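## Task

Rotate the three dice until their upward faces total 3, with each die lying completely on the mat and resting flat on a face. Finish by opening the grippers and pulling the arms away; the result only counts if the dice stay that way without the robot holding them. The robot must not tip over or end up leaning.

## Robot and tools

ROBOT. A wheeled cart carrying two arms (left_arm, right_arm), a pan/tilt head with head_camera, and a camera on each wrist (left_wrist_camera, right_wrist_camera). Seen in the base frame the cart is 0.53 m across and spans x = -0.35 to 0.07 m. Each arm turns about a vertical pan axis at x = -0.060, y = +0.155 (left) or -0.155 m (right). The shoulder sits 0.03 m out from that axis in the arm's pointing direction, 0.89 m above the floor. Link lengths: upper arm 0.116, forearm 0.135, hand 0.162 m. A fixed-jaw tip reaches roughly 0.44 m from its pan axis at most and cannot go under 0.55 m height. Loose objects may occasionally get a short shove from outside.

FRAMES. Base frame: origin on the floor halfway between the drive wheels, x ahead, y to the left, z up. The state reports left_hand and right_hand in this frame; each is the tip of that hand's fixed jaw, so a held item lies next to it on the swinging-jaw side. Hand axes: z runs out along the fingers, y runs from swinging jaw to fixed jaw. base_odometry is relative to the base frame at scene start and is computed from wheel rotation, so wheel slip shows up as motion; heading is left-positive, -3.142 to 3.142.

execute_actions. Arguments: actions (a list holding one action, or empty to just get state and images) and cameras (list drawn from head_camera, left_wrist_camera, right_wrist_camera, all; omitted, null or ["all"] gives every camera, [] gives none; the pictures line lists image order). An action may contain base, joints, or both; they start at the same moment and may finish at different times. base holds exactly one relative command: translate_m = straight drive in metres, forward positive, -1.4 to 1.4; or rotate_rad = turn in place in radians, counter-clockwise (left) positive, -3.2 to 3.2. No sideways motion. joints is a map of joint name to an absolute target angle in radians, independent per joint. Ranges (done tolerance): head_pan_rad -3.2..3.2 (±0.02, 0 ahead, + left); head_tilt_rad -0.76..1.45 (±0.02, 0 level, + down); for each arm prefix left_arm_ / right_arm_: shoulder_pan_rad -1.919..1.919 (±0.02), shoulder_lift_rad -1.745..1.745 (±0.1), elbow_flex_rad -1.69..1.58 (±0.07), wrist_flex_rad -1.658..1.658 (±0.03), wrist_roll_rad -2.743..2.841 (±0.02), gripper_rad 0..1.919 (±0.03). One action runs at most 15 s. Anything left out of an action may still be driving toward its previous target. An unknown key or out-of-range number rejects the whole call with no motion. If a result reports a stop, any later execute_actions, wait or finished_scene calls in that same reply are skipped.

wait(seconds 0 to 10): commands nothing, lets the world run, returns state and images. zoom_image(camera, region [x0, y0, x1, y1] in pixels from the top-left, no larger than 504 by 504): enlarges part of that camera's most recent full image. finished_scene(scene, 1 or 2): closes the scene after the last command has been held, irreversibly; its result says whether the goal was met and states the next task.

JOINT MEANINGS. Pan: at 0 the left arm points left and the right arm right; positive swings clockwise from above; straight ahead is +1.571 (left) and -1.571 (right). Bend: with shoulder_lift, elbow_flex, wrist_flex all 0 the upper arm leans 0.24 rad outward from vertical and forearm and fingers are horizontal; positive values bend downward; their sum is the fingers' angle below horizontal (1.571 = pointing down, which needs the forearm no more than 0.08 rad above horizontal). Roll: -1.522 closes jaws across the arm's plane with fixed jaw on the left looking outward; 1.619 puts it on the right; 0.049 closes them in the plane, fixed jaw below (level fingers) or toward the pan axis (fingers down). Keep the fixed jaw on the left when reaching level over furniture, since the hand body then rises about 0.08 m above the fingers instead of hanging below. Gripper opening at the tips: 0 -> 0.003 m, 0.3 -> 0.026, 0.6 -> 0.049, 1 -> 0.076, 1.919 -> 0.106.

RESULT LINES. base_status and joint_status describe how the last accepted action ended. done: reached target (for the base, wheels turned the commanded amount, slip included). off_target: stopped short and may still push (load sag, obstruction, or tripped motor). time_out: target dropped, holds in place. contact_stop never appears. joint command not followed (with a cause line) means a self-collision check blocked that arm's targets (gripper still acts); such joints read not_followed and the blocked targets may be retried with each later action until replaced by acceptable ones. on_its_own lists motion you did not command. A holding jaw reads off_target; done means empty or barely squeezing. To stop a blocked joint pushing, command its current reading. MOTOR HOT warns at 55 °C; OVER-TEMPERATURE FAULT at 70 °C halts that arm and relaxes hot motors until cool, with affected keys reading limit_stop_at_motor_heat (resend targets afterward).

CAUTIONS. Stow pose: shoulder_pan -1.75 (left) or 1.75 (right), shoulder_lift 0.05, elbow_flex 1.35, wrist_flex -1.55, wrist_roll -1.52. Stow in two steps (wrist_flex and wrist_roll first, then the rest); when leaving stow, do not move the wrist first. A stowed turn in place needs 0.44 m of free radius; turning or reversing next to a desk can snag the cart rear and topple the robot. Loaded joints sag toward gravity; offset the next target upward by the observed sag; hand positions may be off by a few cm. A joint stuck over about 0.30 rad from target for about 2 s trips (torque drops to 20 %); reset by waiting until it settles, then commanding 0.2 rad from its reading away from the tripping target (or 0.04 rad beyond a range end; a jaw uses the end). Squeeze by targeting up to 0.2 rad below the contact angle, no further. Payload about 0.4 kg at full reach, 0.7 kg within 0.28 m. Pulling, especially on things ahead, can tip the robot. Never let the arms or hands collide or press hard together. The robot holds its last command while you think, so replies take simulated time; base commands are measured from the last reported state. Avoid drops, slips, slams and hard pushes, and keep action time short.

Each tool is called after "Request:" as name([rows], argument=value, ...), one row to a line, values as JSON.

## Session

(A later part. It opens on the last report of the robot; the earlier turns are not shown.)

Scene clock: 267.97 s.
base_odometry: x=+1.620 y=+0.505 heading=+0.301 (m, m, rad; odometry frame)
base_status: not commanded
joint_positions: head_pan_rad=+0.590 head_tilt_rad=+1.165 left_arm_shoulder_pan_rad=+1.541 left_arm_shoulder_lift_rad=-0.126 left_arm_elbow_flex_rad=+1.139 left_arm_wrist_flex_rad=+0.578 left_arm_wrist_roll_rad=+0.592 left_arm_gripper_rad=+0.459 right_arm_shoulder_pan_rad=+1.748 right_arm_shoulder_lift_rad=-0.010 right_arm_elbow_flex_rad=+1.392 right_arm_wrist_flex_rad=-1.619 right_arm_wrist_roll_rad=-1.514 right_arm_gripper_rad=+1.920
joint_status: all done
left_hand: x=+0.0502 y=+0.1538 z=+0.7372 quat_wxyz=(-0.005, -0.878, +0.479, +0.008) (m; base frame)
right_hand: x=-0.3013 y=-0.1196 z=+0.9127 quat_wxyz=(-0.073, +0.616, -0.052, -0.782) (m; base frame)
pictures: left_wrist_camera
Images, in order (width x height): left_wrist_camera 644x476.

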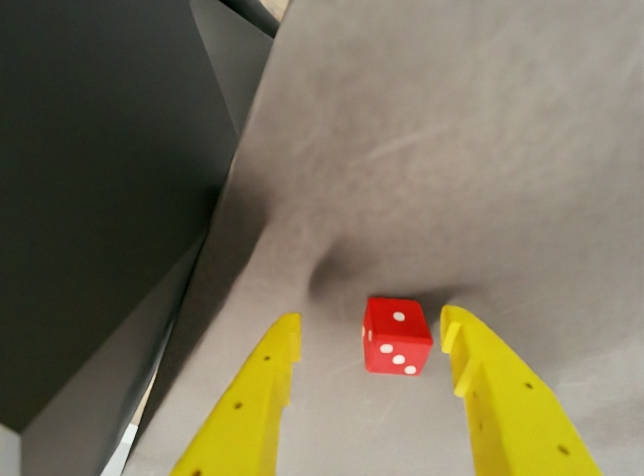

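Request:
execute_actions([
  {"joints":{"left_arm_gripper_rad":0.7,"left_arm_shoulder_lift_rad":0.1,"left_arm_elbow_flex_rad":1.075,"left_arm_wrist_flex_rad":0.371}},
], cameras=["head_camera","left_wrist_camera"])

Scene clock: 272.67 s.
base_odometry: x=+1.620 y=+0.505 heading=+0.301 (m, m, rad; odometry frame)
base_status: not commanded
joint_positions: head_pan_rad=+0.590 head_tilt_rad=+1.165 left_arm_shoulder_pan_rad=+1.544 left_arm_shoulder_lift_rad=+0.041 left_arm_elbow_flex_rad=+1.094 left_arm_wrist_flex_rad=+0.429 left_arm_wrist_roll_rad=+0.592 left_arm_gripper_rad=+0.692 right_arm_shoulder_pan_rad=+1.748 right_arm_shoulder_lift_rad=-0.010 right_arm_elbow_flex_rad=+1.392 right_arm_wrist_flex_rad=-1.619 right_arm_wrist_roll_rad=-1.514 right_arm_gripper_rad=+1.920
joint_status: left_arm_wrist_flex_rad off_target (ended at +0.430, target +0.371); the others done
left_hand: x=+0.0591 y=+0.1537 z=+0.7246 quat_wxyz=(+0.002, -0.877, +0.480, -0.003) (m; base frame)
right_hand: x=-0.3013 y=-0.1196 z=+0.9127 quat_wxyz=(-0.073, +0.616, -0.052, -0.782) (m; base frame)
pictures: head_camera, left_wrist_camera
Images, in order (width x height): head_camera 644x476, left_wrist_camera 644x476.

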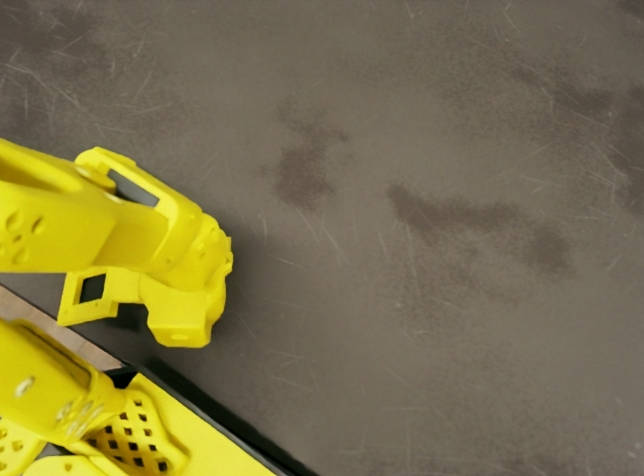

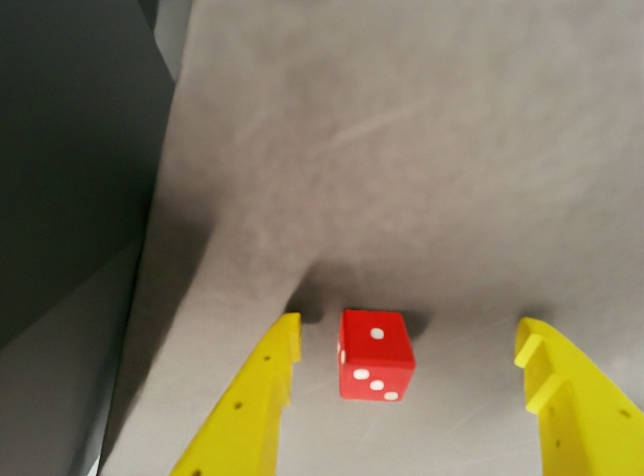

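Request:
execute_actions([
  {"joints":{"left_arm_shoulder_lift_rad":0.02,"left_arm_elbow_flex_rad":1.094,"left_arm_wrist_flex_rad":0.44,"left_arm_gripper_rad":0.05}},
], cameras=["left_wrist_camera"])

Scene clock: 277.30 s.
base_odometry: x=+1.620 y=+0.505 heading=+0.301 (m, m, rad; odometry frame)
base_status: not commanded
joint_positions: head_pan_rad=+0.590 head_tilt_rad=+1.165 left_arm_shoulder_pan_rad=+1.544 left_arm_shoulder_lift_rad=+0.013 left_arm_elbow_flex_rad=+1.084 left_arm_wrist_flex_rad=+0.438 left_arm_wrist_roll_rad=+0.592 left_arm_gripper_rad=+0.175 right_arm_shoulder_pan_rad=+1.748 right_arm_shoulder_lift_rad=-0.010 right_arm_elbow_flex_rad=+1.392 right_arm_wrist_flex_rad=-1.619 right_arm_wrist_roll_rad=-1.514 right_arm_gripper_rad=+1.920
joint_status: left_arm_gripper_rad off_target (ended at +0.175, target +0.050); the others done
left_hand: x=+0.0652 y=+0.1539 z=+0.7279 quat_wxyz=(+0.009, -0.877, +0.480, -0.015) (m; base frame)
right_hand: x=-0.3013 y=-0.1196 z=+0.9127 quat_wxyz=(-0.073, +0.616, -0.052, -0.782) (m; base frame)
pictures: left_wrist_camera
Images, in order (width x height): left_wrist_camera 644x476.

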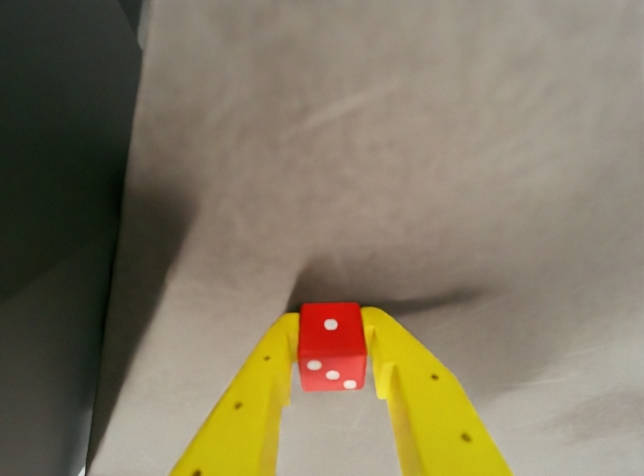

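Request:
execute_actions([
  {"joints":{"left_arm_shoulder_lift_rad":0.0,"left_arm_elbow_flex_rad":0.3,"left_arm_wrist_flex_rad":1.271}},
], cameras=["head_camera","left_wrist_camera"])

Scene clock: 284.50 s.
base_odometry: x=+1.620 y=+0.505 heading=+0.301 (m, m, rad; odometry frame)
base_status: not commanded
joint_positions: head_pan_rad=+0.590 head_tilt_rad=+1.165 left_arm_shoulder_pan_rad=+1.544 left_arm_shoulder_lift_rad=+0.012 left_arm_elbow_flex_rad=+0.335 left_arm_wrist_flex_rad=+1.263 left_arm_wrist_roll_rad=+0.592 left_arm_gripper_rad=+0.175 right_arm_shoulder_pan_rad=+1.748 right_arm_shoulder_lift_rad=-0.010 right_arm_elbow_flex_rad=+1.392 right_arm_wrist_flex_rad=-1.619 right_arm_wrist_roll_rad=-1.514 right_arm_gripper_rad=+1.920
joint_status: all done
left_hand: x=+0.1154 y=+0.1552 z=+0.8051 quat_wxyz=(-0.010, -0.877, +0.480, +0.017) (m; base frame)
right_hand: x=-0.3013 y=-0.1196 z=+0.9127 quat_wxyz=(-0.073, +0.616, -0.052, -0.782) (m; base frame)
pictures: head_camera, left_wrist_camera
Images, in order (width x height): head_camera 644x476, left_wrist_camera 644x476.

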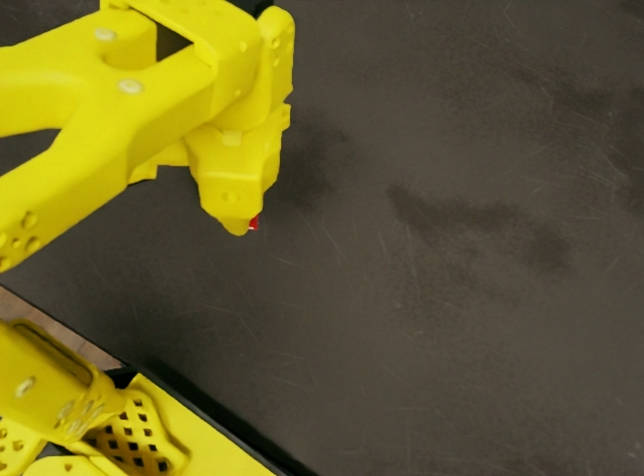

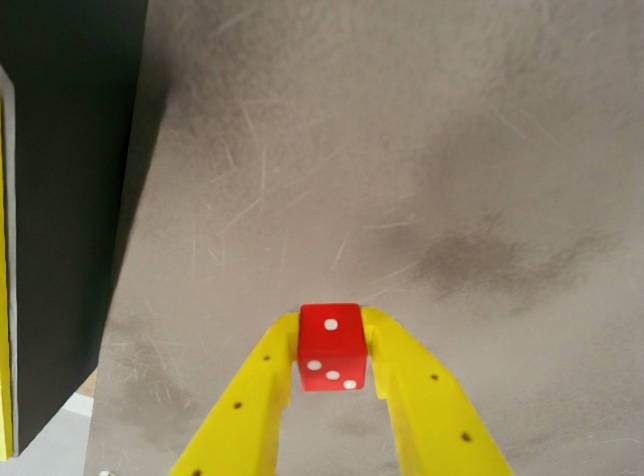

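Request:
execute_actions([
  {"joints":{"left_arm_wrist_roll_rad":-1.522}},
], cameras=["left_wrist_camera"])

Scene clock: 289.83 s.
base_odometry: x=+1.620 y=+0.505 heading=+0.301 (m, m, rad; odometry frame)
base_status: not commanded
joint_positions: head_pan_rad=+0.590 head_tilt_rad=+1.165 left_arm_shoulder_pan_rad=+1.544 left_arm_shoulder_lift_rad=+0.012 left_arm_elbow_flex_rad=+0.335 left_arm_wrist_flex_rad=+1.263 left_arm_wrist_roll_rad=-1.513 left_arm_gripper_rad=+0.175 right_arm_shoulder_pan_rad=+1.748 right_arm_shoulder_lift_rad=-0.010 right_arm_elbow_flex_rad=+1.392 right_arm_wrist_flex_rad=-1.619 right_arm_wrist_roll_rad=-1.514 right_arm_gripper_rad=+1.920
joint_status: all done
left_hand: x=+0.1214 y=+0.1676 z=+0.8049 quat_wxyz=(-0.020, -0.018, +1.000, +0.000) (m; base frame)
right_hand: x=-0.3013 y=-0.1196 z=+0.9127 quat_wxyz=(-0.073, +0.616, -0.052, -0.782) (m; base frame)
pictures: left_wrist_camera
Images, in order (width x height): left_wrist_camera 644x476.

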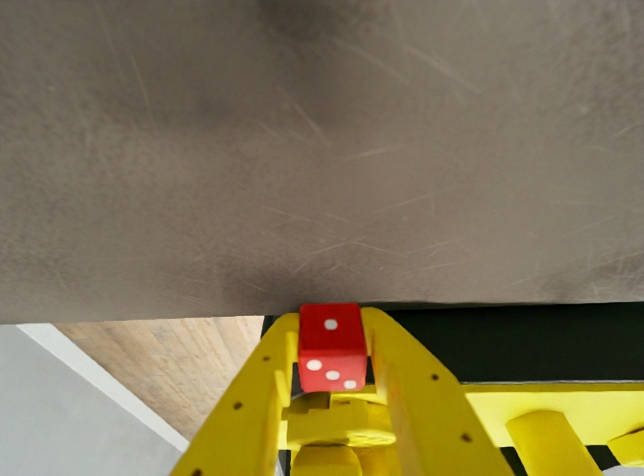

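Request:
execute_actions([
  {"joints":{"left_arm_shoulder_lift_rad":-0.3,"left_arm_elbow_flex_rad":0.9,"left_arm_wrist_flex_rad":-0.6}},
], cameras=["head_camera","left_wrist_camera"])

Scene clock: 293.87 s.
base_odometry: x=+1.620 y=+0.505 heading=+0.301 (m, m, rad; odometry frame)
base_status: not commanded
joint_positions: head_pan_rad=+0.590 head_tilt_rad=+1.165 left_arm_shoulder_pan_rad=+1.544 left_arm_shoulder_lift_rad=-0.269 left_arm_elbow_flex_rad=+0.903 left_arm_wrist_flex_rad=-0.583 left_arm_wrist_roll_rad=-1.513 left_arm_gripper_rad=+0.175 right_arm_shoulder_pan_rad=+1.748 right_arm_shoulder_lift_rad=-0.010 right_arm_elbow_flex_rad=+1.392 right_arm_wrist_flex_rad=-1.619 right_arm_wrist_roll_rad=-1.514 right_arm_gripper_rad=+1.920
joint_status: all done
left_hand: x=+0.2393 y=+0.1707 z=+0.9259 quat_wxyz=(+0.689, -0.013, +0.725, +0.006) (m; base frame)
right_hand: x=-0.3013 y=-0.1196 z=+0.9127 quat_wxyz=(-0.073, +0.616, -0.052, -0.782) (m; base frame)
pictures: head_camera, left_wrist_camera
Images, in order (width x height): head_camera 644x476, left_wrist_camera 644x476.

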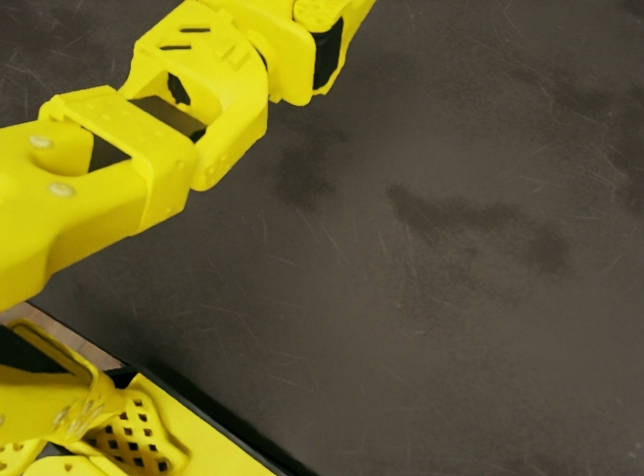

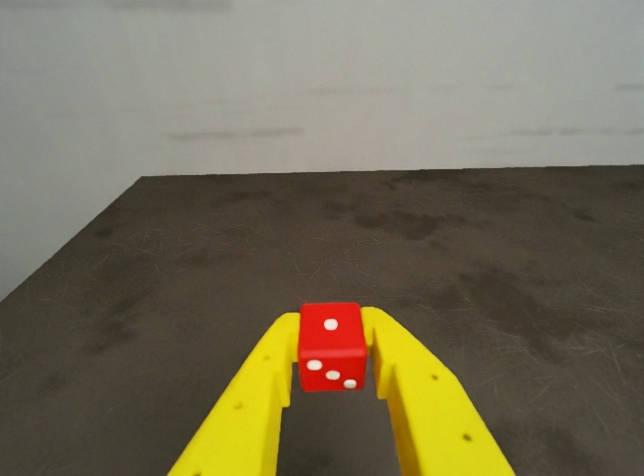

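Request:
execute_actions([
  {"base":{"translate_m":-0.5},"joints":{"head_pan_rad":-0.5,"head_tilt_rad":0.7}},
], cameras=["head_camera"])

Scene clock: 308.07 s.
base_odometry: x=+1.143 y=+0.357 heading=+0.306 (m, m, rad; odometry frame)
base_status: done
joint_positions: head_pan_rad=-0.490 head_tilt_rad=+0.714 left_arm_shoulder_pan_rad=+1.544 left_arm_shoulder_lift_rad=-0.269 left_arm_elbow_flex_rad=+0.903 left_arm_wrist_flex_rad=-0.583 left_arm_wrist_roll_rad=-1.513 left_arm_gripper_rad=+0.175 right_arm_shoulder_pan_rad=+1.748 right_arm_shoulder_lift_rad=-0.010 right_arm_elbow_flex_rad=+1.392 right_arm_wrist_flex_rad=-1.619 right_arm_wrist_roll_rad=-1.514 right_arm_gripper_rad=+1.920
joint_status: all done
left_hand: x=+0.2393 y=+0.1707 z=+0.9259 quat_wxyz=(+0.689, -0.013, +0.725, +0.006) (m; base frame)
right_hand: x=-0.3013 y=-0.1196 z=+0.9127 quat_wxyz=(-0.073, +0.616, -0.052, -0.782) (m; base frame)
pictures: head_camera
Images, in order (width x height): head_camera 644x476.

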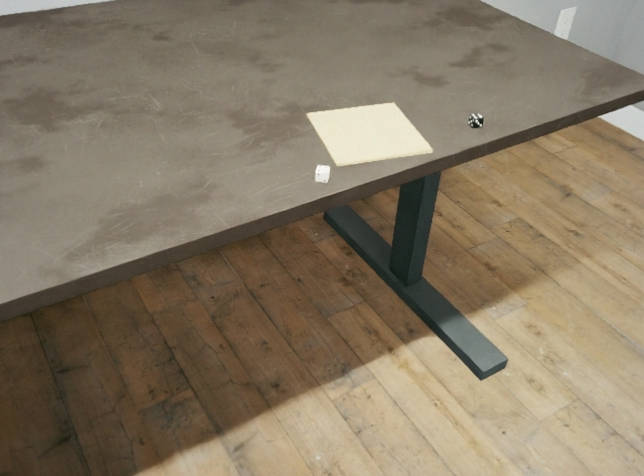

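Request:
execute_actions([
  {"base":{"rotate_rad":-1.571}},
], cameras=[])

Scene clock: 322.57 s.
base_odometry: x=+1.142 y=+0.356 heading=-1.264 (m, m, rad; odometry frame)
base_status: done
joint_positions: head_pan_rad=-0.490 head_tilt_rad=+0.714 left_arm_shoulder_pan_rad=+1.544 left_arm_shoulder_lift_rad=-0.269 left_arm_elbow_flex_rad=+0.903 left_arm_wrist_flex_rad=-0.583 left_arm_wrist_roll_rad=-1.513 left_arm_gripper_rad=+0.175 right_arm_shoulder_pan_rad=+1.748 right_arm_shoulder_lift_rad=-0.010 right_arm_elbow_flex_rad=+1.392 right_arm_wrist_flex_rad=-1.619 right_arm_wrist_roll_rad=-1.514 right_arm_gripper_rad=+1.920
joint_status: not commanded
left_hand: x=+0.2393 y=+0.1707 z=+0.9259 quat_wxyz=(+0.689, -0.013, +0.725, +0.006) (m; base frame)
right_hand: x=-0.3013 y=-0.1196 z=+0.9127 quat_wxyz=(-0.073, +0.616, -0.052, -0.782) (m; base frame)
pictures: none
No camera images: the call's "cameras" was empty. Leave "cameras" out to get every camera's image.

Request:
execute_actions([
  {"base":{"translate_m":0.78}},
], cameras=[])

Request:
execute_actions([
  {"base":{"rotate_rad":1.571},"joints":{"head_pan_rad":0.2,"head_tilt_rad":0.8}},
], cameras=["head_camera"])

Scene clock: 330.20 s.
base_odometry: x=+1.375 y=-0.388 heading=-1.265 (m, m, rad; odometry frame)
base_status: done
joint_positions: head_pan_rad=-0.490 head_tilt_rad=+0.714 left_arm_shoulder_pan_rad=+1.544 left_arm_shoulder_lift_rad=-0.269 left_arm_elbow_flex_rad=+0.903 left_arm_wrist_flex_rad=-0.583 left_arm_wrist_roll_rad=-1.513 left_arm_gripper_rad=+0.175 right_arm_shoulder_pan_rad=+1.748 right_arm_shoulder_lift_rad=-0.010 right_arm_elbow_flex_rad=+1.392 right_arm_wrist_flex_rad=-1.619 right_arm_wrist_roll_rad=-1.514 right_arm_gripper_rad=+1.920
joint_status: not commanded
left_hand: x=+0.2393 y=+0.1707 z=+0.9259 quat_wxyz=(+0.689, -0.013, +0.725, +0.006) (m; base frame)
right_hand: x=-0.3013 y=-0.1196 z=+0.9127 quat_wxyz=(-0.073, +0.616, -0.052, -0.782) (m; base frame)
pictures: none
No camera images: the call's "cameras" was empty. Leave "cameras" out to get every camera's image.

Scene clock: 332.87 s.
base_odometry: x=+1.375 y=-0.388 heading=+0.305 (m, m, rad; odometry frame)
base_status: done
joint_positions: head_pan_rad=+0.190 head_tilt_rad=+0.795 left_arm_shoulder_pan_rad=+1.544 left_arm_shoulder_lift_rad=-0.269 left_arm_elbow_flex_rad=+0.903 left_arm_wrist_flex_rad=-0.583 left_arm_wrist_roll_rad=-1.513 left_arm_gripper_rad=+0.175 right_arm_shoulder_pan_rad=+1.748 right_arm_shoulder_lift_rad=-0.010 right_arm_elbow_flex_rad=+1.392 right_arm_wrist_flex_rad=-1.619 right_arm_wrist_roll_rad=-1.514 right_arm_gripper_rad=+1.920
joint_status: all done
left_hand: x=+0.2393 y=+0.1707 z=+0.9259 quat_wxyz=(+0.689, -0.013, +0.725, +0.006) (m; base frame)
right_hand: x=-0.3013 y=-0.1196 z=+0.9127 quat_wxyz=(-0.073, +0.616, -0.052, -0.782) (m; base frame)
pictures: head_camera
Images, in order (width x height): head_camera 644x476.

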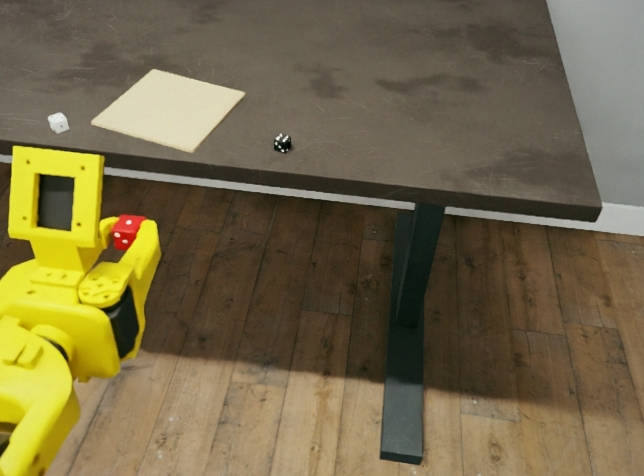

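Request:
execute_actions([
  {"base":{"rotate_rad":1.571}},
], cameras=[])

Request:
execute_actions([
  {"base":{"translate_m":0.4}},
], cameras=[])

Request:
execute_actions([
  {"base":{"rotate_rad":-1.571},"joints":{"head_pan_rad":0.0,"head_tilt_rad":0.8}},
], cameras=["head_camera"])

Scene clock: 342.07 s.
base_odometry: x=+1.374 y=-0.388 heading=+1.874 (m, m, rad; odometry frame)
base_status: done
joint_positions: head_pan_rad=+0.190 head_tilt_rad=+0.795 left_arm_shoulder_pan_rad=+1.544 left_arm_shoulder_lift_rad=-0.269 left_arm_elbow_flex_rad=+0.903 left_arm_wrist_flex_rad=-0.583 left_arm_wrist_roll_rad=-1.513 left_arm_gripper_rad=+0.175 right_arm_shoulder_pan_rad=+1.748 right_arm_shoulder_lift_rad=-0.010 right_arm_elbow_flex_rad=+1.392 right_arm_wrist_flex_rad=-1.619 right_arm_wrist_roll_rad=-1.514 right_arm_gripper_rad=+1.920
joint_status: not commanded
left_hand: x=+0.2393 y=+0.1707 z=+0.9259 quat_wxyz=(+0.689, -0.013, +0.725, +0.006) (m; base frame)
right_hand: x=-0.3013 y=-0.1196 z=+0.9127 quat_wxyz=(-0.073, +0.616, -0.052, -0.782) (m; base frame)
pictures: none
No camera images: the call's "cameras" was empty. Leave "cameras" out to get every camera's image.

Scene clock: 344.90 s.
base_odometry: x=+1.253 y=-0.006 heading=+1.877 (m, m, rad; odometry frame)
base_status: done
joint_positions: head_pan_rad=+0.190 head_tilt_rad=+0.795 left_arm_shoulder_pan_rad=+1.544 left_arm_shoulder_lift_rad=-0.269 left_arm_elbow_flex_rad=+0.903 left_arm_wrist_flex_rad=-0.583 left_arm_wrist_roll_rad=-1.513 left_arm_gripper_rad=+0.175 right_arm_shoulder_pan_rad=+1.748 right_arm_shoulder_lift_rad=-0.010 right_arm_elbow_flex_rad=+1.392 right_arm_wrist_flex_rad=-1.619 right_arm_wrist_roll_rad=-1.514 right_arm_gripper_rad=+1.920
joint_status: not commanded
left_hand: x=+0.2393 y=+0.1707 z=+0.9259 quat_wxyz=(+0.689, -0.013, +0.725, +0.006) (m; base frame)
right_hand: x=-0.3013 y=-0.1196 z=+0.9127 quat_wxyz=(-0.073, +0.616, -0.052, -0.782) (m; base frame)
pictures: none
No camera images: the call's "cameras" was empty. Leave "cameras" out to get every camera's image.

Scene clock: 347.57 s.
base_odometry: x=+1.253 y=-0.007 heading=+0.307 (m, m, rad; odometry frame)
base_status: done
joint_positions: head_pan_rad=+0.010 head_tilt_rad=+0.795 left_arm_shoulder_pan_rad=+1.544 left_arm_shoulder_lift_rad=-0.269 left_arm_elbow_flex_rad=+0.903 left_arm_wrist_flex_rad=-0.583 left_arm_wrist_roll_rad=-1.513 left_arm_gripper_rad=+0.175 right_arm_shoulder_pan_rad=+1.748 right_arm_shoulder_lift_rad=-0.010 right_arm_elbow_flex_rad=+1.392 right_arm_wrist_flex_rad=-1.619 right_arm_wrist_roll_rad=-1.514 right_arm_gripper_rad=+1.920
joint_status: all done
left_hand: x=+0.2393 y=+0.1707 z=+0.9259 quat_wxyz=(+0.689, -0.013, +0.725, +0.006) (m; base frame)
right_hand: x=-0.3013 y=-0.1196 z=+0.9127 quat_wxyz=(-0.073, +0.616, -0.052, -0.782) (m; base frame)
pictures: head_camera
Images, in order (width x height): head_camera 644x476.

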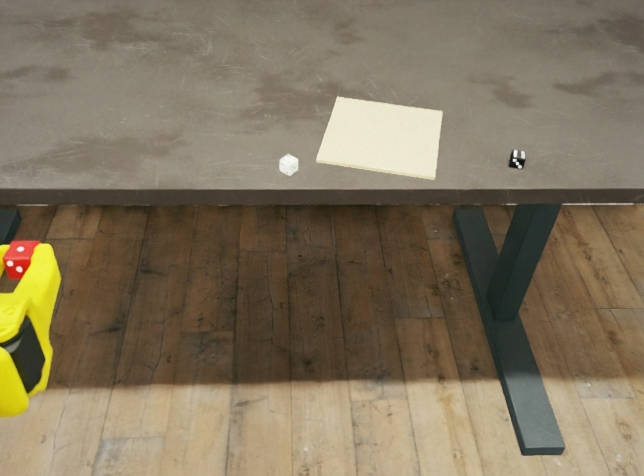

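Request:
execute_actions([
  {"base":{"translate_m":0.45},"joints":{"head_tilt_rad":1.2}},
], cameras=["head_camera"])

Scene clock: 361.93 s.
base_odometry: x=+1.682 y=+0.127 heading=+0.305 (m, m, rad; odometry frame)
base_status: done
joint_positions: head_pan_rad=+0.010 head_tilt_rad=+1.195 left_arm_shoulder_pan_rad=+1.544 left_arm_shoulder_lift_rad=-0.269 left_arm_elbow_flex_rad=+0.904 left_arm_wrist_flex_rad=-0.583 left_arm_wrist_roll_rad=-1.513 left_arm_gripper_rad=+0.175 right_arm_shoulder_pan_rad=+1.748 right_arm_shoulder_lift_rad=-0.010 right_arm_elbow_flex_rad=+1.392 right_arm_wrist_flex_rad=-1.619 right_arm_wrist_roll_rad=-1.514 right_arm_gripper_rad=+1.920
joint_status: all done
left_hand: x=+0.2391 y=+0.1707 z=+0.9255 quat_wxyz=(+0.689, -0.013, +0.725, +0.006) (m; base frame)
right_hand: x=-0.3013 y=-0.1196 z=+0.9127 quat_wxyz=(-0.073, +0.616, -0.052, -0.782) (m; base frame)
pictures: head_camera
Images, in order (width x height): head_camera 644x476.

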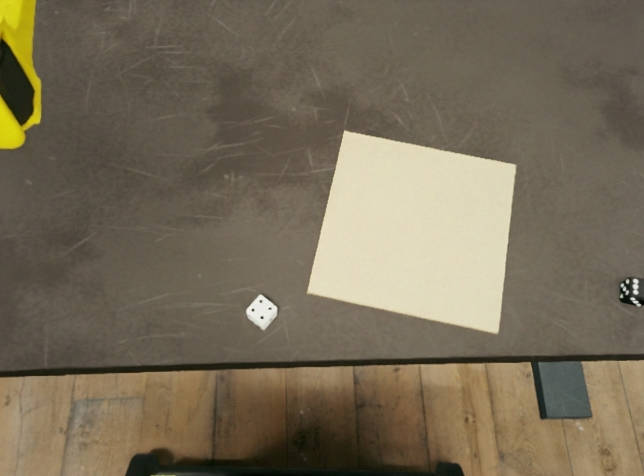

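Request:
execute_actions([
  {"joints":{"head_pan_rad":-0.5,"head_tilt_rad":1.15}},
], cameras=["head_camera"])

Scene clock: 411.63 s.
base_odometry: x=+1.682 y=+0.127 heading=+0.305 (m, m, rad; odometry frame)
base_status: not commanded
joint_positions: head_pan_rad=-0.490 head_tilt_rad=+1.165 left_arm_shoulder_pan_rad=+1.544 left_arm_shoulder_lift_rad=-0.269 left_arm_elbow_flex_rad=+0.904 left_arm_wrist_flex_rad=-0.583 left_arm_wrist_roll_rad=-1.513 left_arm_gripper_rad=+0.175 right_arm_shoulder_pan_rad=+1.748 right_arm_shoulder_lift_rad=-0.010 right_arm_elbow_flex_rad=+1.392 right_arm_wrist_flex_rad=-1.619 right_arm_wrist_roll_rad=-1.514 right_arm_gripper_rad=+1.920
joint_status: all done
left_hand: x=+0.2391 y=+0.1707 z=+0.9255 quat_wxyz=(+0.689, -0.013, +0.725, +0.006) (m; base frame)
right_hand: x=-0.3013 y=-0.1196 z=+0.9127 quat_wxyz=(-0.073, +0.616, -0.052, -0.782) (m; base frame)
pictures: head_camera
Images, in order (width x height): head_camera 644x476.

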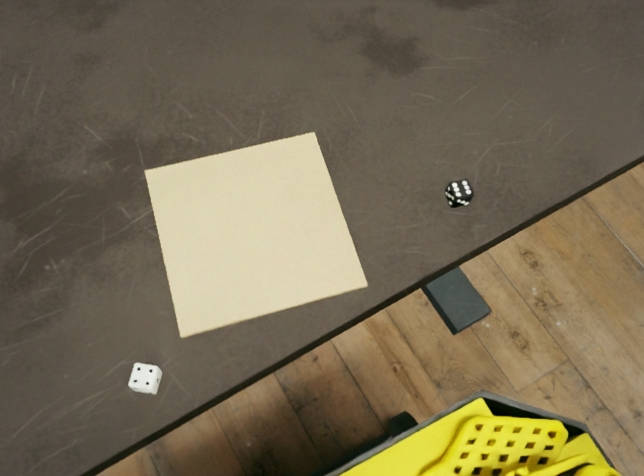

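Request:
zoom_image(camera="head_camera", region=[410, 150, 510, 240])

Region (410, 150, 510, 240) of head_camera's 644x476 image, scaled by 5.040; it fills the top 454 rows of this view, and the rest is white.

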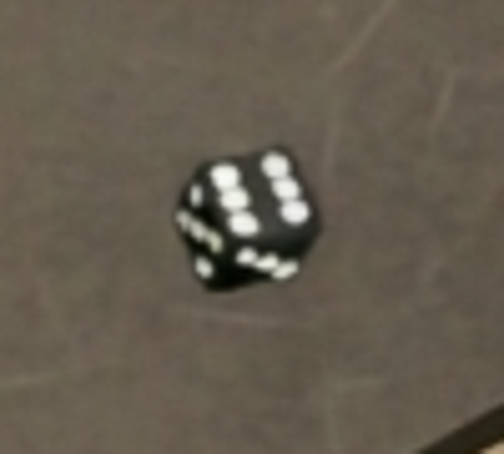

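Request:
execute_actions([
  {"joints":{"right_arm_shoulder_pan_rad":-1.04,"right_arm_shoulder_lift_rad":0.0,"right_arm_elbow_flex_rad":0.3}},
], cameras=[])

Request:
execute_actions([
  {"joints":{"right_arm_wrist_flex_rad":1.271,"right_arm_wrist_roll_rad":-1.522,"right_arm_gripper_rad":0.9}},
], cameras=["head_camera","right_wrist_camera"])

Scene clock: 425.43 s.
base_odometry: x=+1.682 y=+0.127 heading=+0.305 (m, m, rad; odometry frame)
base_status: not commanded
joint_positions: head_pan_rad=-0.490 head_tilt_rad=+1.165 left_arm_shoulder_pan_rad=+1.544 left_arm_shoulder_lift_rad=-0.269 left_arm_elbow_flex_rad=+0.904 left_arm_wrist_flex_rad=-0.583 left_arm_wrist_roll_rad=-1.513 left_arm_gripper_rad=+0.175 right_arm_shoulder_pan_rad=-1.032 right_arm_shoulder_lift_rad=+0.010 right_arm_elbow_flex_rad=+0.337 right_arm_wrist_flex_rad=-1.619 right_arm_wrist_roll_rad=-1.514 right_arm_gripper_rad=+1.920
joint_status: all done
left_hand: x=+0.2391 y=+0.1707 z=+0.9255 quat_wxyz=(+0.689, -0.013, +0.725, +0.006) (m; base frame)
right_hand: x=+0.1462 y=-0.2694 z=+1.1187 quat_wxyz=(+0.952, +0.039, +0.144, -0.267) (m; base frame)
pictures: none
No camera images: the call's "cameras" was empty. Leave "cameras" out to get every camera's image.

Scene clock: 428.07 s.
base_odometry: x=+1.682 y=+0.127 heading=+0.305 (m, m, rad; odometry frame)
base_status: not commanded
joint_positions: head_pan_rad=-0.490 head_tilt_rad=+1.165 left_arm_shoulder_pan_rad=+1.544 left_arm_shoulder_lift_rad=-0.269 left_arm_elbow_flex_rad=+0.904 left_arm_wrist_flex_rad=-0.583 left_arm_wrist_roll_rad=-1.513 left_arm_gripper_rad=+0.175 right_arm_shoulder_pan_rad=-1.032 right_arm_shoulder_lift_rad=+0.016 right_arm_elbow_flex_rad=+0.335 right_arm_wrist_flex_rad=+1.263 right_arm_wrist_roll_rad=-1.514 right_arm_gripper_rad=+0.910
joint_status: all done
left_hand: x=+0.2391 y=+0.1707 z=+0.9255 quat_wxyz=(+0.689, -0.013, +0.725, +0.006) (m; base frame)
right_hand: x=+0.0995 y=-0.2415 z=+0.8042 quat_wxyz=(-0.021, +0.262, +0.965, +0.006) (m; base frame)
pictures: head_camera, right_wrist_camera
Images, in order (width x height): head_camera 644x476, right_wrist_camera 644x476.

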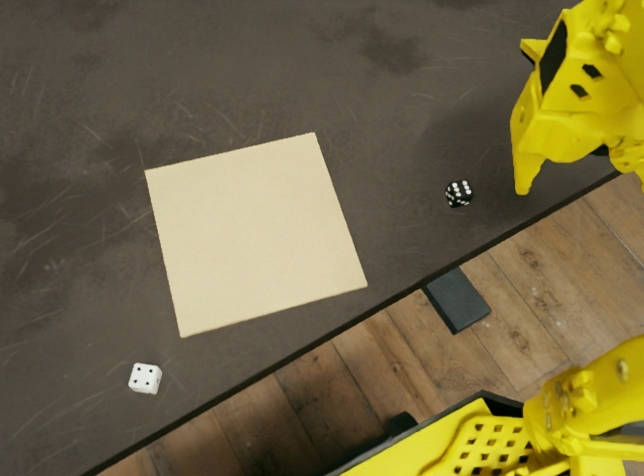

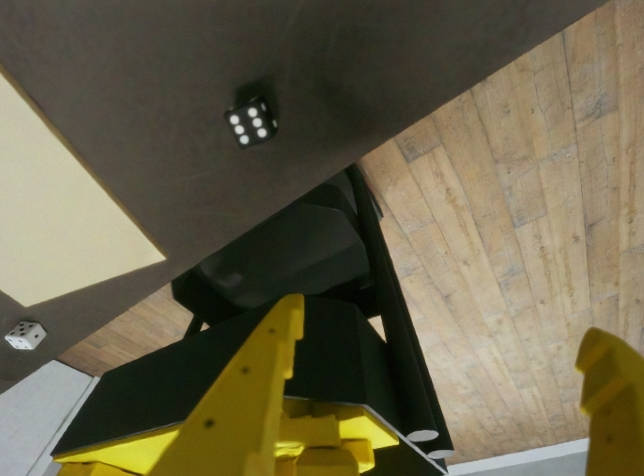

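Request:
execute_actions([
  {"joints":{"right_arm_shoulder_pan_rad":-1.22,"right_arm_shoulder_lift_rad":0.64,"right_arm_elbow_flex_rad":-0.614,"right_arm_wrist_flex_rad":1.521}},
], cameras=["head_camera","right_wrist_camera"])

Scene clock: 442.77 s.
base_odometry: x=+1.682 y=+0.127 heading=+0.305 (m, m, rad; odometry frame)
base_status: not commanded
joint_positions: head_pan_rad=-0.490 head_tilt_rad=+1.165 left_arm_shoulder_pan_rad=+1.544 left_arm_shoulder_lift_rad=-0.269 left_arm_elbow_flex_rad=+0.904 left_arm_wrist_flex_rad=-0.583 left_arm_wrist_roll_rad=-1.513 left_arm_gripper_rad=+0.175 right_arm_shoulder_pan_rad=-1.211 right_arm_shoulder_lift_rad=+0.660 right_arm_elbow_flex_rad=-0.577 right_arm_wrist_flex_rad=+1.514 right_arm_wrist_roll_rad=-1.514 right_arm_gripper_rad=+0.910
joint_status: all done
left_hand: x=+0.2391 y=+0.1707 z=+0.9255 quat_wxyz=(+0.689, -0.013, +0.725, +0.006) (m; base frame)
right_hand: x=+0.1786 y=-0.2365 z=+0.7993 quat_wxyz=(-0.013, +0.175, +0.984, +0.002) (m; base frame)
pictures: head_camera, right_wrist_camera
Images, in order (width x height): head_camera 644x476, right_wrist_camera 644x476.

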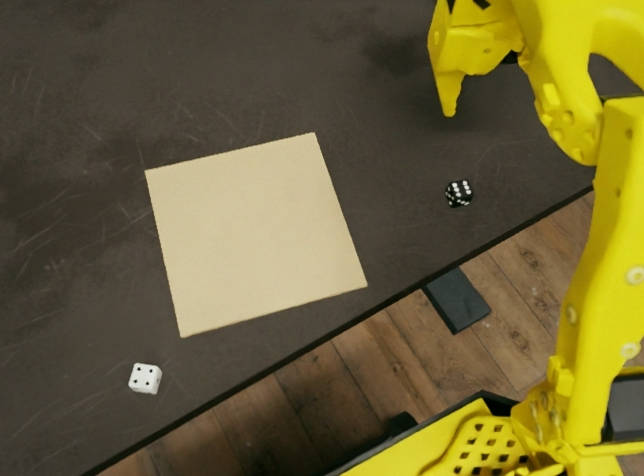

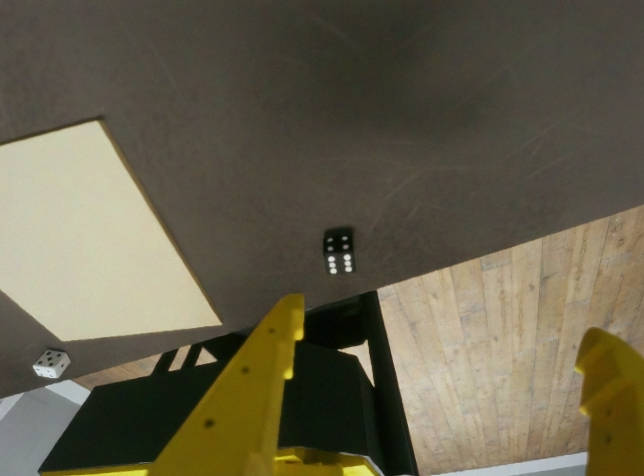

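Request:
execute_actions([
  {"joints":{"right_arm_shoulder_lift_rad":0.70,"right_arm_elbow_flex_rad":-0.49,"right_arm_wrist_flex_rad":1.321}},
], cameras=["right_wrist_camera"])

Scene clock: 448.67 s.
base_odometry: x=+1.682 y=+0.127 heading=+0.305 (m, m, rad; odometry frame)
base_status: not commanded
joint_positions: head_pan_rad=-0.490 head_tilt_rad=+1.165 left_arm_shoulder_pan_rad=+1.544 left_arm_shoulder_lift_rad=-0.269 left_arm_elbow_flex_rad=+0.904 left_arm_wrist_flex_rad=-0.583 left_arm_wrist_roll_rad=-1.513 left_arm_gripper_rad=+0.175 right_arm_shoulder_pan_rad=-1.211 right_arm_shoulder_lift_rad=+0.723 right_arm_elbow_flex_rad=-0.487 right_arm_wrist_flex_rad=+1.329 right_arm_wrist_roll_rad=-1.514 right_arm_gripper_rad=+0.910
joint_status: all done
left_hand: x=+0.2391 y=+0.1707 z=+0.9255 quat_wxyz=(+0.689, -0.013, +0.725, +0.006) (m; base frame)
right_hand: x=+0.1849 y=-0.2389 z=+0.7728 quat_wxyz=(+0.003, +0.175, +0.985, +0.000) (m; base frame)
pictures: right_wrist_camera
Images, in order (width x height): right_wrist_camera 644x476.

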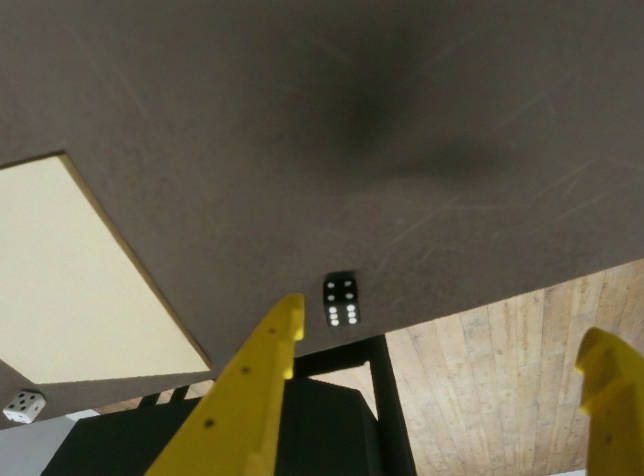

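Request:
execute_actions([
  {"joints":{"right_arm_shoulder_lift_rad":0.65,"right_arm_elbow_flex_rad":-0.11,"right_arm_wrist_flex_rad":1.011}},
], cameras=["right_wrist_camera"])

Scene clock: 454.83 s.
base_odometry: x=+1.682 y=+0.127 heading=+0.305 (m, m, rad; odometry frame)
base_status: not commanded
joint_positions: head_pan_rad=-0.490 head_tilt_rad=+1.165 left_arm_shoulder_pan_rad=+1.544 left_arm_shoulder_lift_rad=-0.269 left_arm_elbow_flex_rad=+0.904 left_arm_wrist_flex_rad=-0.583 left_arm_wrist_roll_rad=-1.513 left_arm_gripper_rad=+0.175 right_arm_shoulder_pan_rad=-1.211 right_arm_shoulder_lift_rad=+0.703 right_arm_elbow_flex_rad=-0.108 right_arm_wrist_flex_rad=+1.018 right_arm_wrist_roll_rad=-1.514 right_arm_gripper_rad=+0.910
joint_status: all done
left_hand: x=+0.2391 y=+0.1707 z=+0.9255 quat_wxyz=(+0.689, -0.013, +0.725, +0.006) (m; base frame)
right_hand: x=+0.1599 y=-0.2295 z=+0.7301 quat_wxyz=(-0.021, +0.175, +0.984, +0.004) (m; base frame)
pictures: right_wrist_camera
Images, in order (width x height): right_wrist_camera 644x476.

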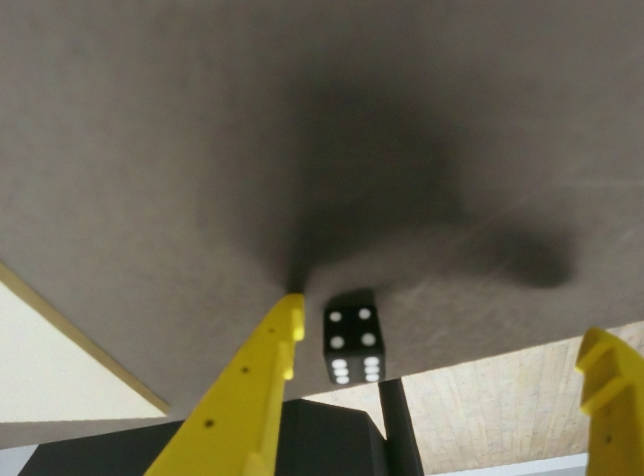

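Request:
execute_actions([
  {"joints":{"right_arm_gripper_rad":0.05}},
], cameras=["right_wrist_camera"])

Scene clock: 458.77 s.
base_odometry: x=+1.682 y=+0.127 heading=+0.305 (m, m, rad; odometry frame)
base_status: not commanded
joint_positions: head_pan_rad=-0.490 head_tilt_rad=+1.165 left_arm_shoulder_pan_rad=+1.544 left_arm_shoulder_lift_rad=-0.269 left_arm_elbow_flex_rad=+0.904 left_arm_wrist_flex_rad=-0.583 left_arm_wrist_roll_rad=-1.513 left_arm_gripper_rad=+0.175 right_arm_shoulder_pan_rad=-1.211 right_arm_shoulder_lift_rad=+0.699 right_arm_elbow_flex_rad=-0.108 right_arm_wrist_flex_rad=+1.018 right_arm_wrist_roll_rad=-1.514 right_arm_gripper_rad=+0.061
joint_status: all done
left_hand: x=+0.2391 y=+0.1707 z=+0.9255 quat_wxyz=(+0.689, -0.013, +0.725, +0.006) (m; base frame)
right_hand: x=+0.1606 y=-0.2297 z=+0.7310 quat_wxyz=(-0.019, +0.175, +0.984, +0.003) (m; base frame)
pictures: right_wrist_camera
Images, in order (width x height): right_wrist_camera 644x476.

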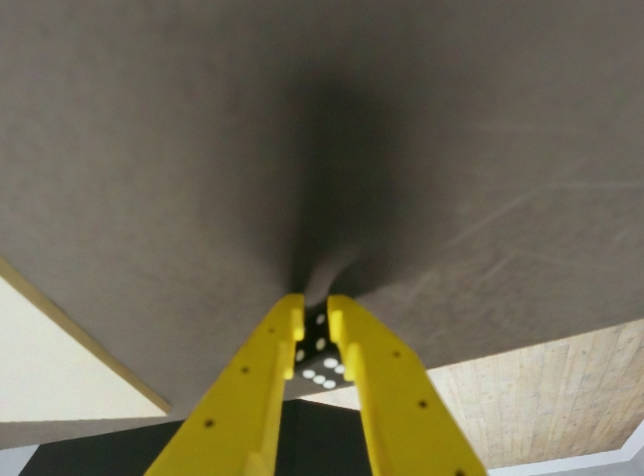

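Request:
execute_actions([
  {"joints":{"right_arm_gripper_rad":0.8}},
], cameras=["right_wrist_camera","head_camera"])

Scene clock: 463.37 s.
base_odometry: x=+1.682 y=+0.127 heading=+0.305 (m, m, rad; odometry frame)
base_status: not commanded
joint_positions: head_pan_rad=-0.490 head_tilt_rad=+1.165 left_arm_shoulder_pan_rad=+1.544 left_arm_shoulder_lift_rad=-0.269 left_arm_elbow_flex_rad=+0.904 left_arm_wrist_flex_rad=-0.583 left_arm_wrist_roll_rad=-1.513 left_arm_gripper_rad=+0.175 right_arm_shoulder_pan_rad=-1.213 right_arm_shoulder_lift_rad=+0.699 right_arm_elbow_flex_rad=-0.108 right_arm_wrist_flex_rad=+1.018 right_arm_wrist_roll_rad=-1.514 right_arm_gripper_rad=+0.789
joint_status: all done
left_hand: x=+0.2391 y=+0.1707 z=+0.9255 quat_wxyz=(+0.689, -0.013, +0.725, +0.006) (m; base frame)
right_hand: x=+0.1608 y=-0.2294 z=+0.7310 quat_wxyz=(-0.019, +0.174, +0.985, +0.003) (m; base frame)
pictures: head_camera, right_wrist_camera
Images, in order (width x height): head_camera 644x476, right_wrist_camera 644x476.

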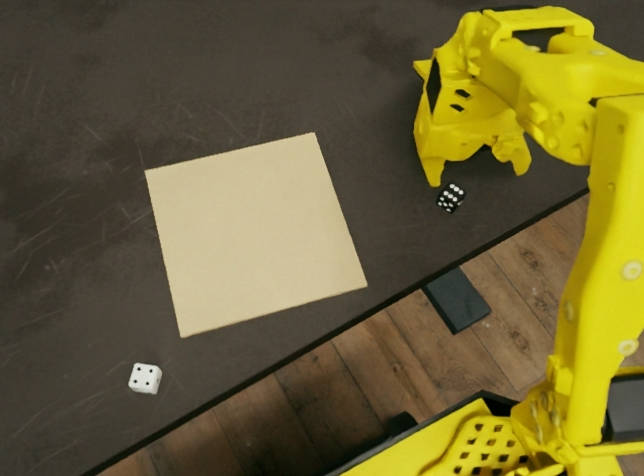

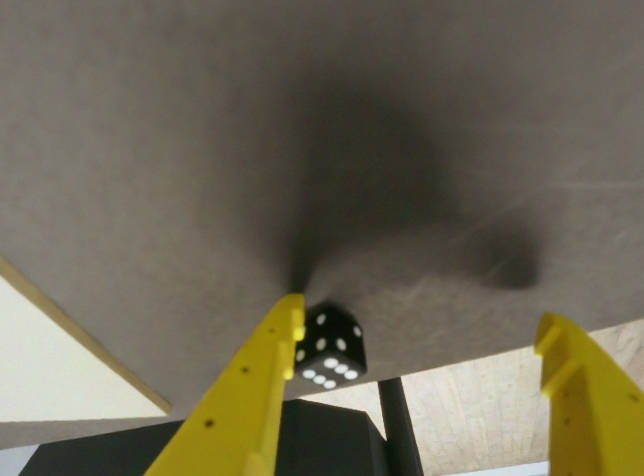

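Request:
execute_actions([
  {"joints":{"right_arm_wrist_roll_rad":-0.81}},
], cameras=["right_wrist_camera"])

Scene clock: 476.47 s.
base_odometry: x=+1.682 y=+0.127 heading=+0.305 (m, m, rad; odometry frame)
base_status: not commanded
joint_positions: head_pan_rad=-0.490 head_tilt_rad=+1.165 left_arm_shoulder_pan_rad=+1.544 left_arm_shoulder_lift_rad=-0.269 left_arm_elbow_flex_rad=+0.904 left_arm_wrist_flex_rad=-0.583 left_arm_wrist_roll_rad=-1.513 left_arm_gripper_rad=+0.175 right_arm_shoulder_pan_rad=-1.213 right_arm_shoulder_lift_rad=+0.699 right_arm_elbow_flex_rad=-0.108 right_arm_wrist_flex_rad=+1.018 right_arm_wrist_roll_rad=-0.821 right_arm_gripper_rad=+0.790
joint_status: all done
left_hand: x=+0.2391 y=+0.1707 z=+0.9255 quat_wxyz=(+0.689, -0.013, +0.725, +0.006) (m; base frame)
right_hand: x=+0.1554 y=-0.2295 z=+0.7312 quat_wxyz=(-0.016, -0.171, +0.985, +0.010) (m; base frame)
pictures: right_wrist_camera
Images, in order (width x height): right_wrist_camera 644x476.

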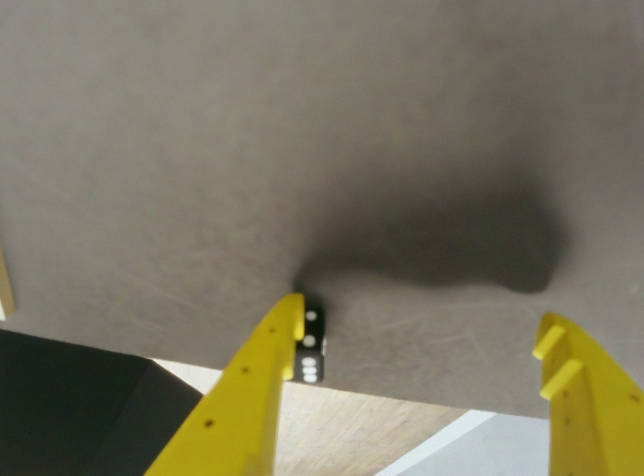

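Request:
execute_actions([
  {"joints":{"right_arm_shoulder_pan_rad":-1.24,"right_arm_shoulder_lift_rad":0.62,"right_arm_elbow_flex_rad":0.121,"right_arm_wrist_flex_rad":0.801}},
], cameras=["right_wrist_camera","head_camera"])

Scene clock: 481.83 s.
base_odometry: x=+1.682 y=+0.127 heading=+0.305 (m, m, rad; odometry frame)
base_status: not commanded
joint_positions: head_pan_rad=-0.490 head_tilt_rad=+1.165 left_arm_shoulder_pan_rad=+1.544 left_arm_shoulder_lift_rad=-0.269 left_arm_elbow_flex_rad=+0.904 left_arm_wrist_flex_rad=-0.583 left_arm_wrist_roll_rad=-1.513 left_arm_gripper_rad=+0.175 right_arm_shoulder_pan_rad=-1.229 right_arm_shoulder_lift_rad=+0.605 right_arm_elbow_flex_rad=+0.097 right_arm_wrist_flex_rad=+0.822 right_arm_wrist_roll_rad=-0.821 right_arm_gripper_rad=+0.790
joint_status: all done
left_hand: x=+0.2391 y=+0.1707 z=+0.9255 quat_wxyz=(+0.689, -0.013, +0.725, +0.006) (m; base frame)
right_hand: x=+0.1549 y=-0.2253 z=+0.7269 quat_wxyz=(+0.020, -0.179, +0.984, -0.012) (m; base frame)
pictures: head_camera, right_wrist_camera
Images, in order (width x height): head_camera 644x476, right_wrist_camera 644x476.

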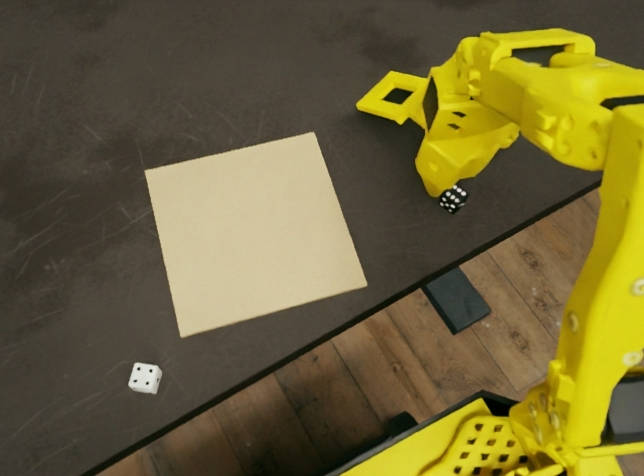

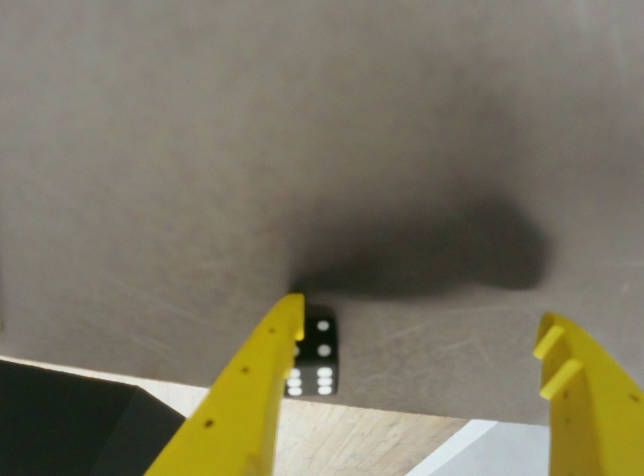

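Request:
execute_actions([
  {"joints":{"right_arm_gripper_rad":0.05}},
], cameras=["right_wrist_camera"])

Scene clock: 486.67 s.
base_odometry: x=+1.682 y=+0.127 heading=+0.305 (m, m, rad; odometry frame)
base_status: not commanded
joint_positions: head_pan_rad=-0.490 head_tilt_rad=+1.165 left_arm_shoulder_pan_rad=+1.544 left_arm_shoulder_lift_rad=-0.269 left_arm_elbow_flex_rad=+0.904 left_arm_wrist_flex_rad=-0.583 left_arm_wrist_roll_rad=-1.513 left_arm_gripper_rad=+0.175 right_arm_shoulder_pan_rad=-1.229 right_arm_shoulder_lift_rad=+0.604 right_arm_elbow_flex_rad=+0.097 right_arm_wrist_flex_rad=+0.803 right_arm_wrist_roll_rad=-0.821 right_arm_gripper_rad=+0.061
joint_status: all done
left_hand: x=+0.2391 y=+0.1707 z=+0.9255 quat_wxyz=(+0.689, -0.013, +0.725, +0.006) (m; base frame)
right_hand: x=+0.1579 y=-0.2263 z=+0.7272 quat_wxyz=(+0.029, -0.179, +0.983, -0.017) (m; base frame)
pictures: right_wrist_camera
Images, in order (width x height): right_wrist_camera 644x476.

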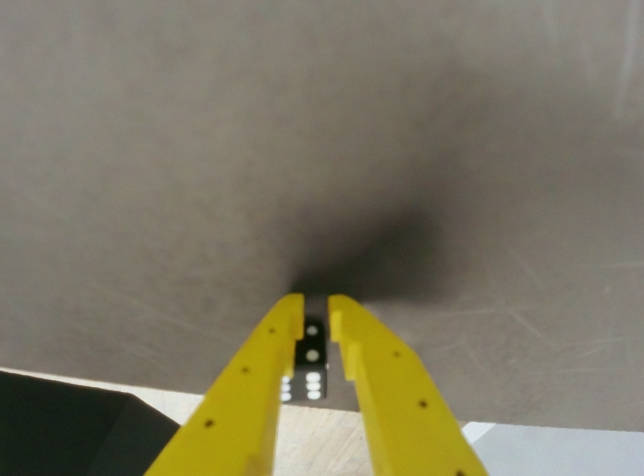

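Request:
execute_actions([
  {"joints":{"right_arm_gripper_rad":0.8}},
], cameras=[])

Scene clock: 491.47 s.
base_odometry: x=+1.682 y=+0.127 heading=+0.305 (m, m, rad; odometry frame)
base_status: not commanded
joint_positions: head_pan_rad=-0.490 head_tilt_rad=+1.165 left_arm_shoulder_pan_rad=+1.544 left_arm_shoulder_lift_rad=-0.269 left_arm_elbow_flex_rad=+0.904 left_arm_wrist_flex_rad=-0.583 left_arm_wrist_roll_rad=-1.513 left_arm_gripper_rad=+0.175 right_arm_shoulder_pan_rad=-1.239 right_arm_shoulder_lift_rad=+0.604 right_arm_elbow_flex_rad=+0.102 right_arm_wrist_flex_rad=+0.803 right_arm_wrist_roll_rad=-0.821 right_arm_gripper_rad=+0.789
joint_status: all done
left_hand: x=+0.2391 y=+0.1707 z=+0.9255 quat_wxyz=(+0.689, -0.013, +0.725, +0.006) (m; base frame)
right_hand: x=+0.1575 y=-0.2240 z=+0.7267 quat_wxyz=(+0.027, -0.183, +0.983, -0.015) (m; base frame)
pictures: none
No camera images: the call's "cameras" was empty. Leave "cameras" out to get every camera's image.

Request:
execute_actions([
  {"joints":{"right_arm_shoulder_lift_rad":0.64,"right_arm_elbow_flex_rad":0.17,"right_arm_wrist_flex_rad":0.74}},
], cameras=["right_wrist_camera"])

Scene clock: 496.70 s.
base_odometry: x=+1.682 y=+0.127 heading=+0.305 (m, m, rad; odometry frame)
base_status: not commanded
joint_positions: head_pan_rad=-0.490 head_tilt_rad=+1.165 left_arm_shoulder_pan_rad=+1.544 left_arm_shoulder_lift_rad=-0.269 left_arm_elbow_flex_rad=+0.904 left_arm_wrist_flex_rad=-0.583 left_arm_wrist_roll_rad=-1.513 left_arm_gripper_rad=+0.175 right_arm_shoulder_pan_rad=-1.239 right_arm_shoulder_lift_rad=+0.596 right_arm_elbow_flex_rad=+0.133 right_arm_wrist_flex_rad=+0.768 right_arm_wrist_roll_rad=-0.821 right_arm_gripper_rad=+0.790
joint_status: all done
left_hand: x=+0.2391 y=+0.1707 z=+0.9255 quat_wxyz=(+0.689, -0.013, +0.725, +0.006) (m; base frame)
right_hand: x=+0.1569 y=-0.2238 z=+0.7250 quat_wxyz=(+0.032, -0.183, +0.982, -0.018) (m; base frame)
pictures: right_wrist_camera
Images, in order (width x height): right_wrist_camera 644x476.

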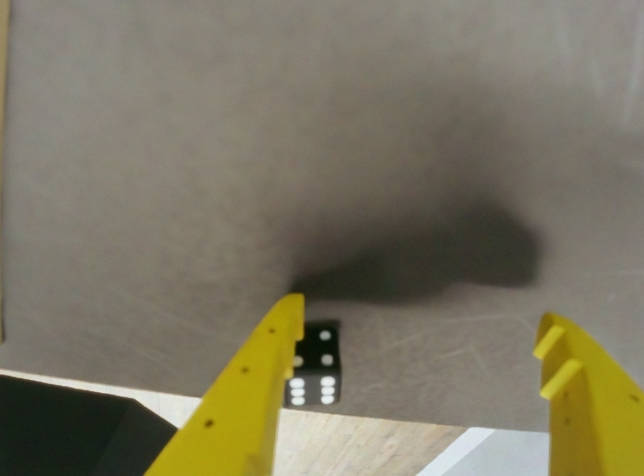

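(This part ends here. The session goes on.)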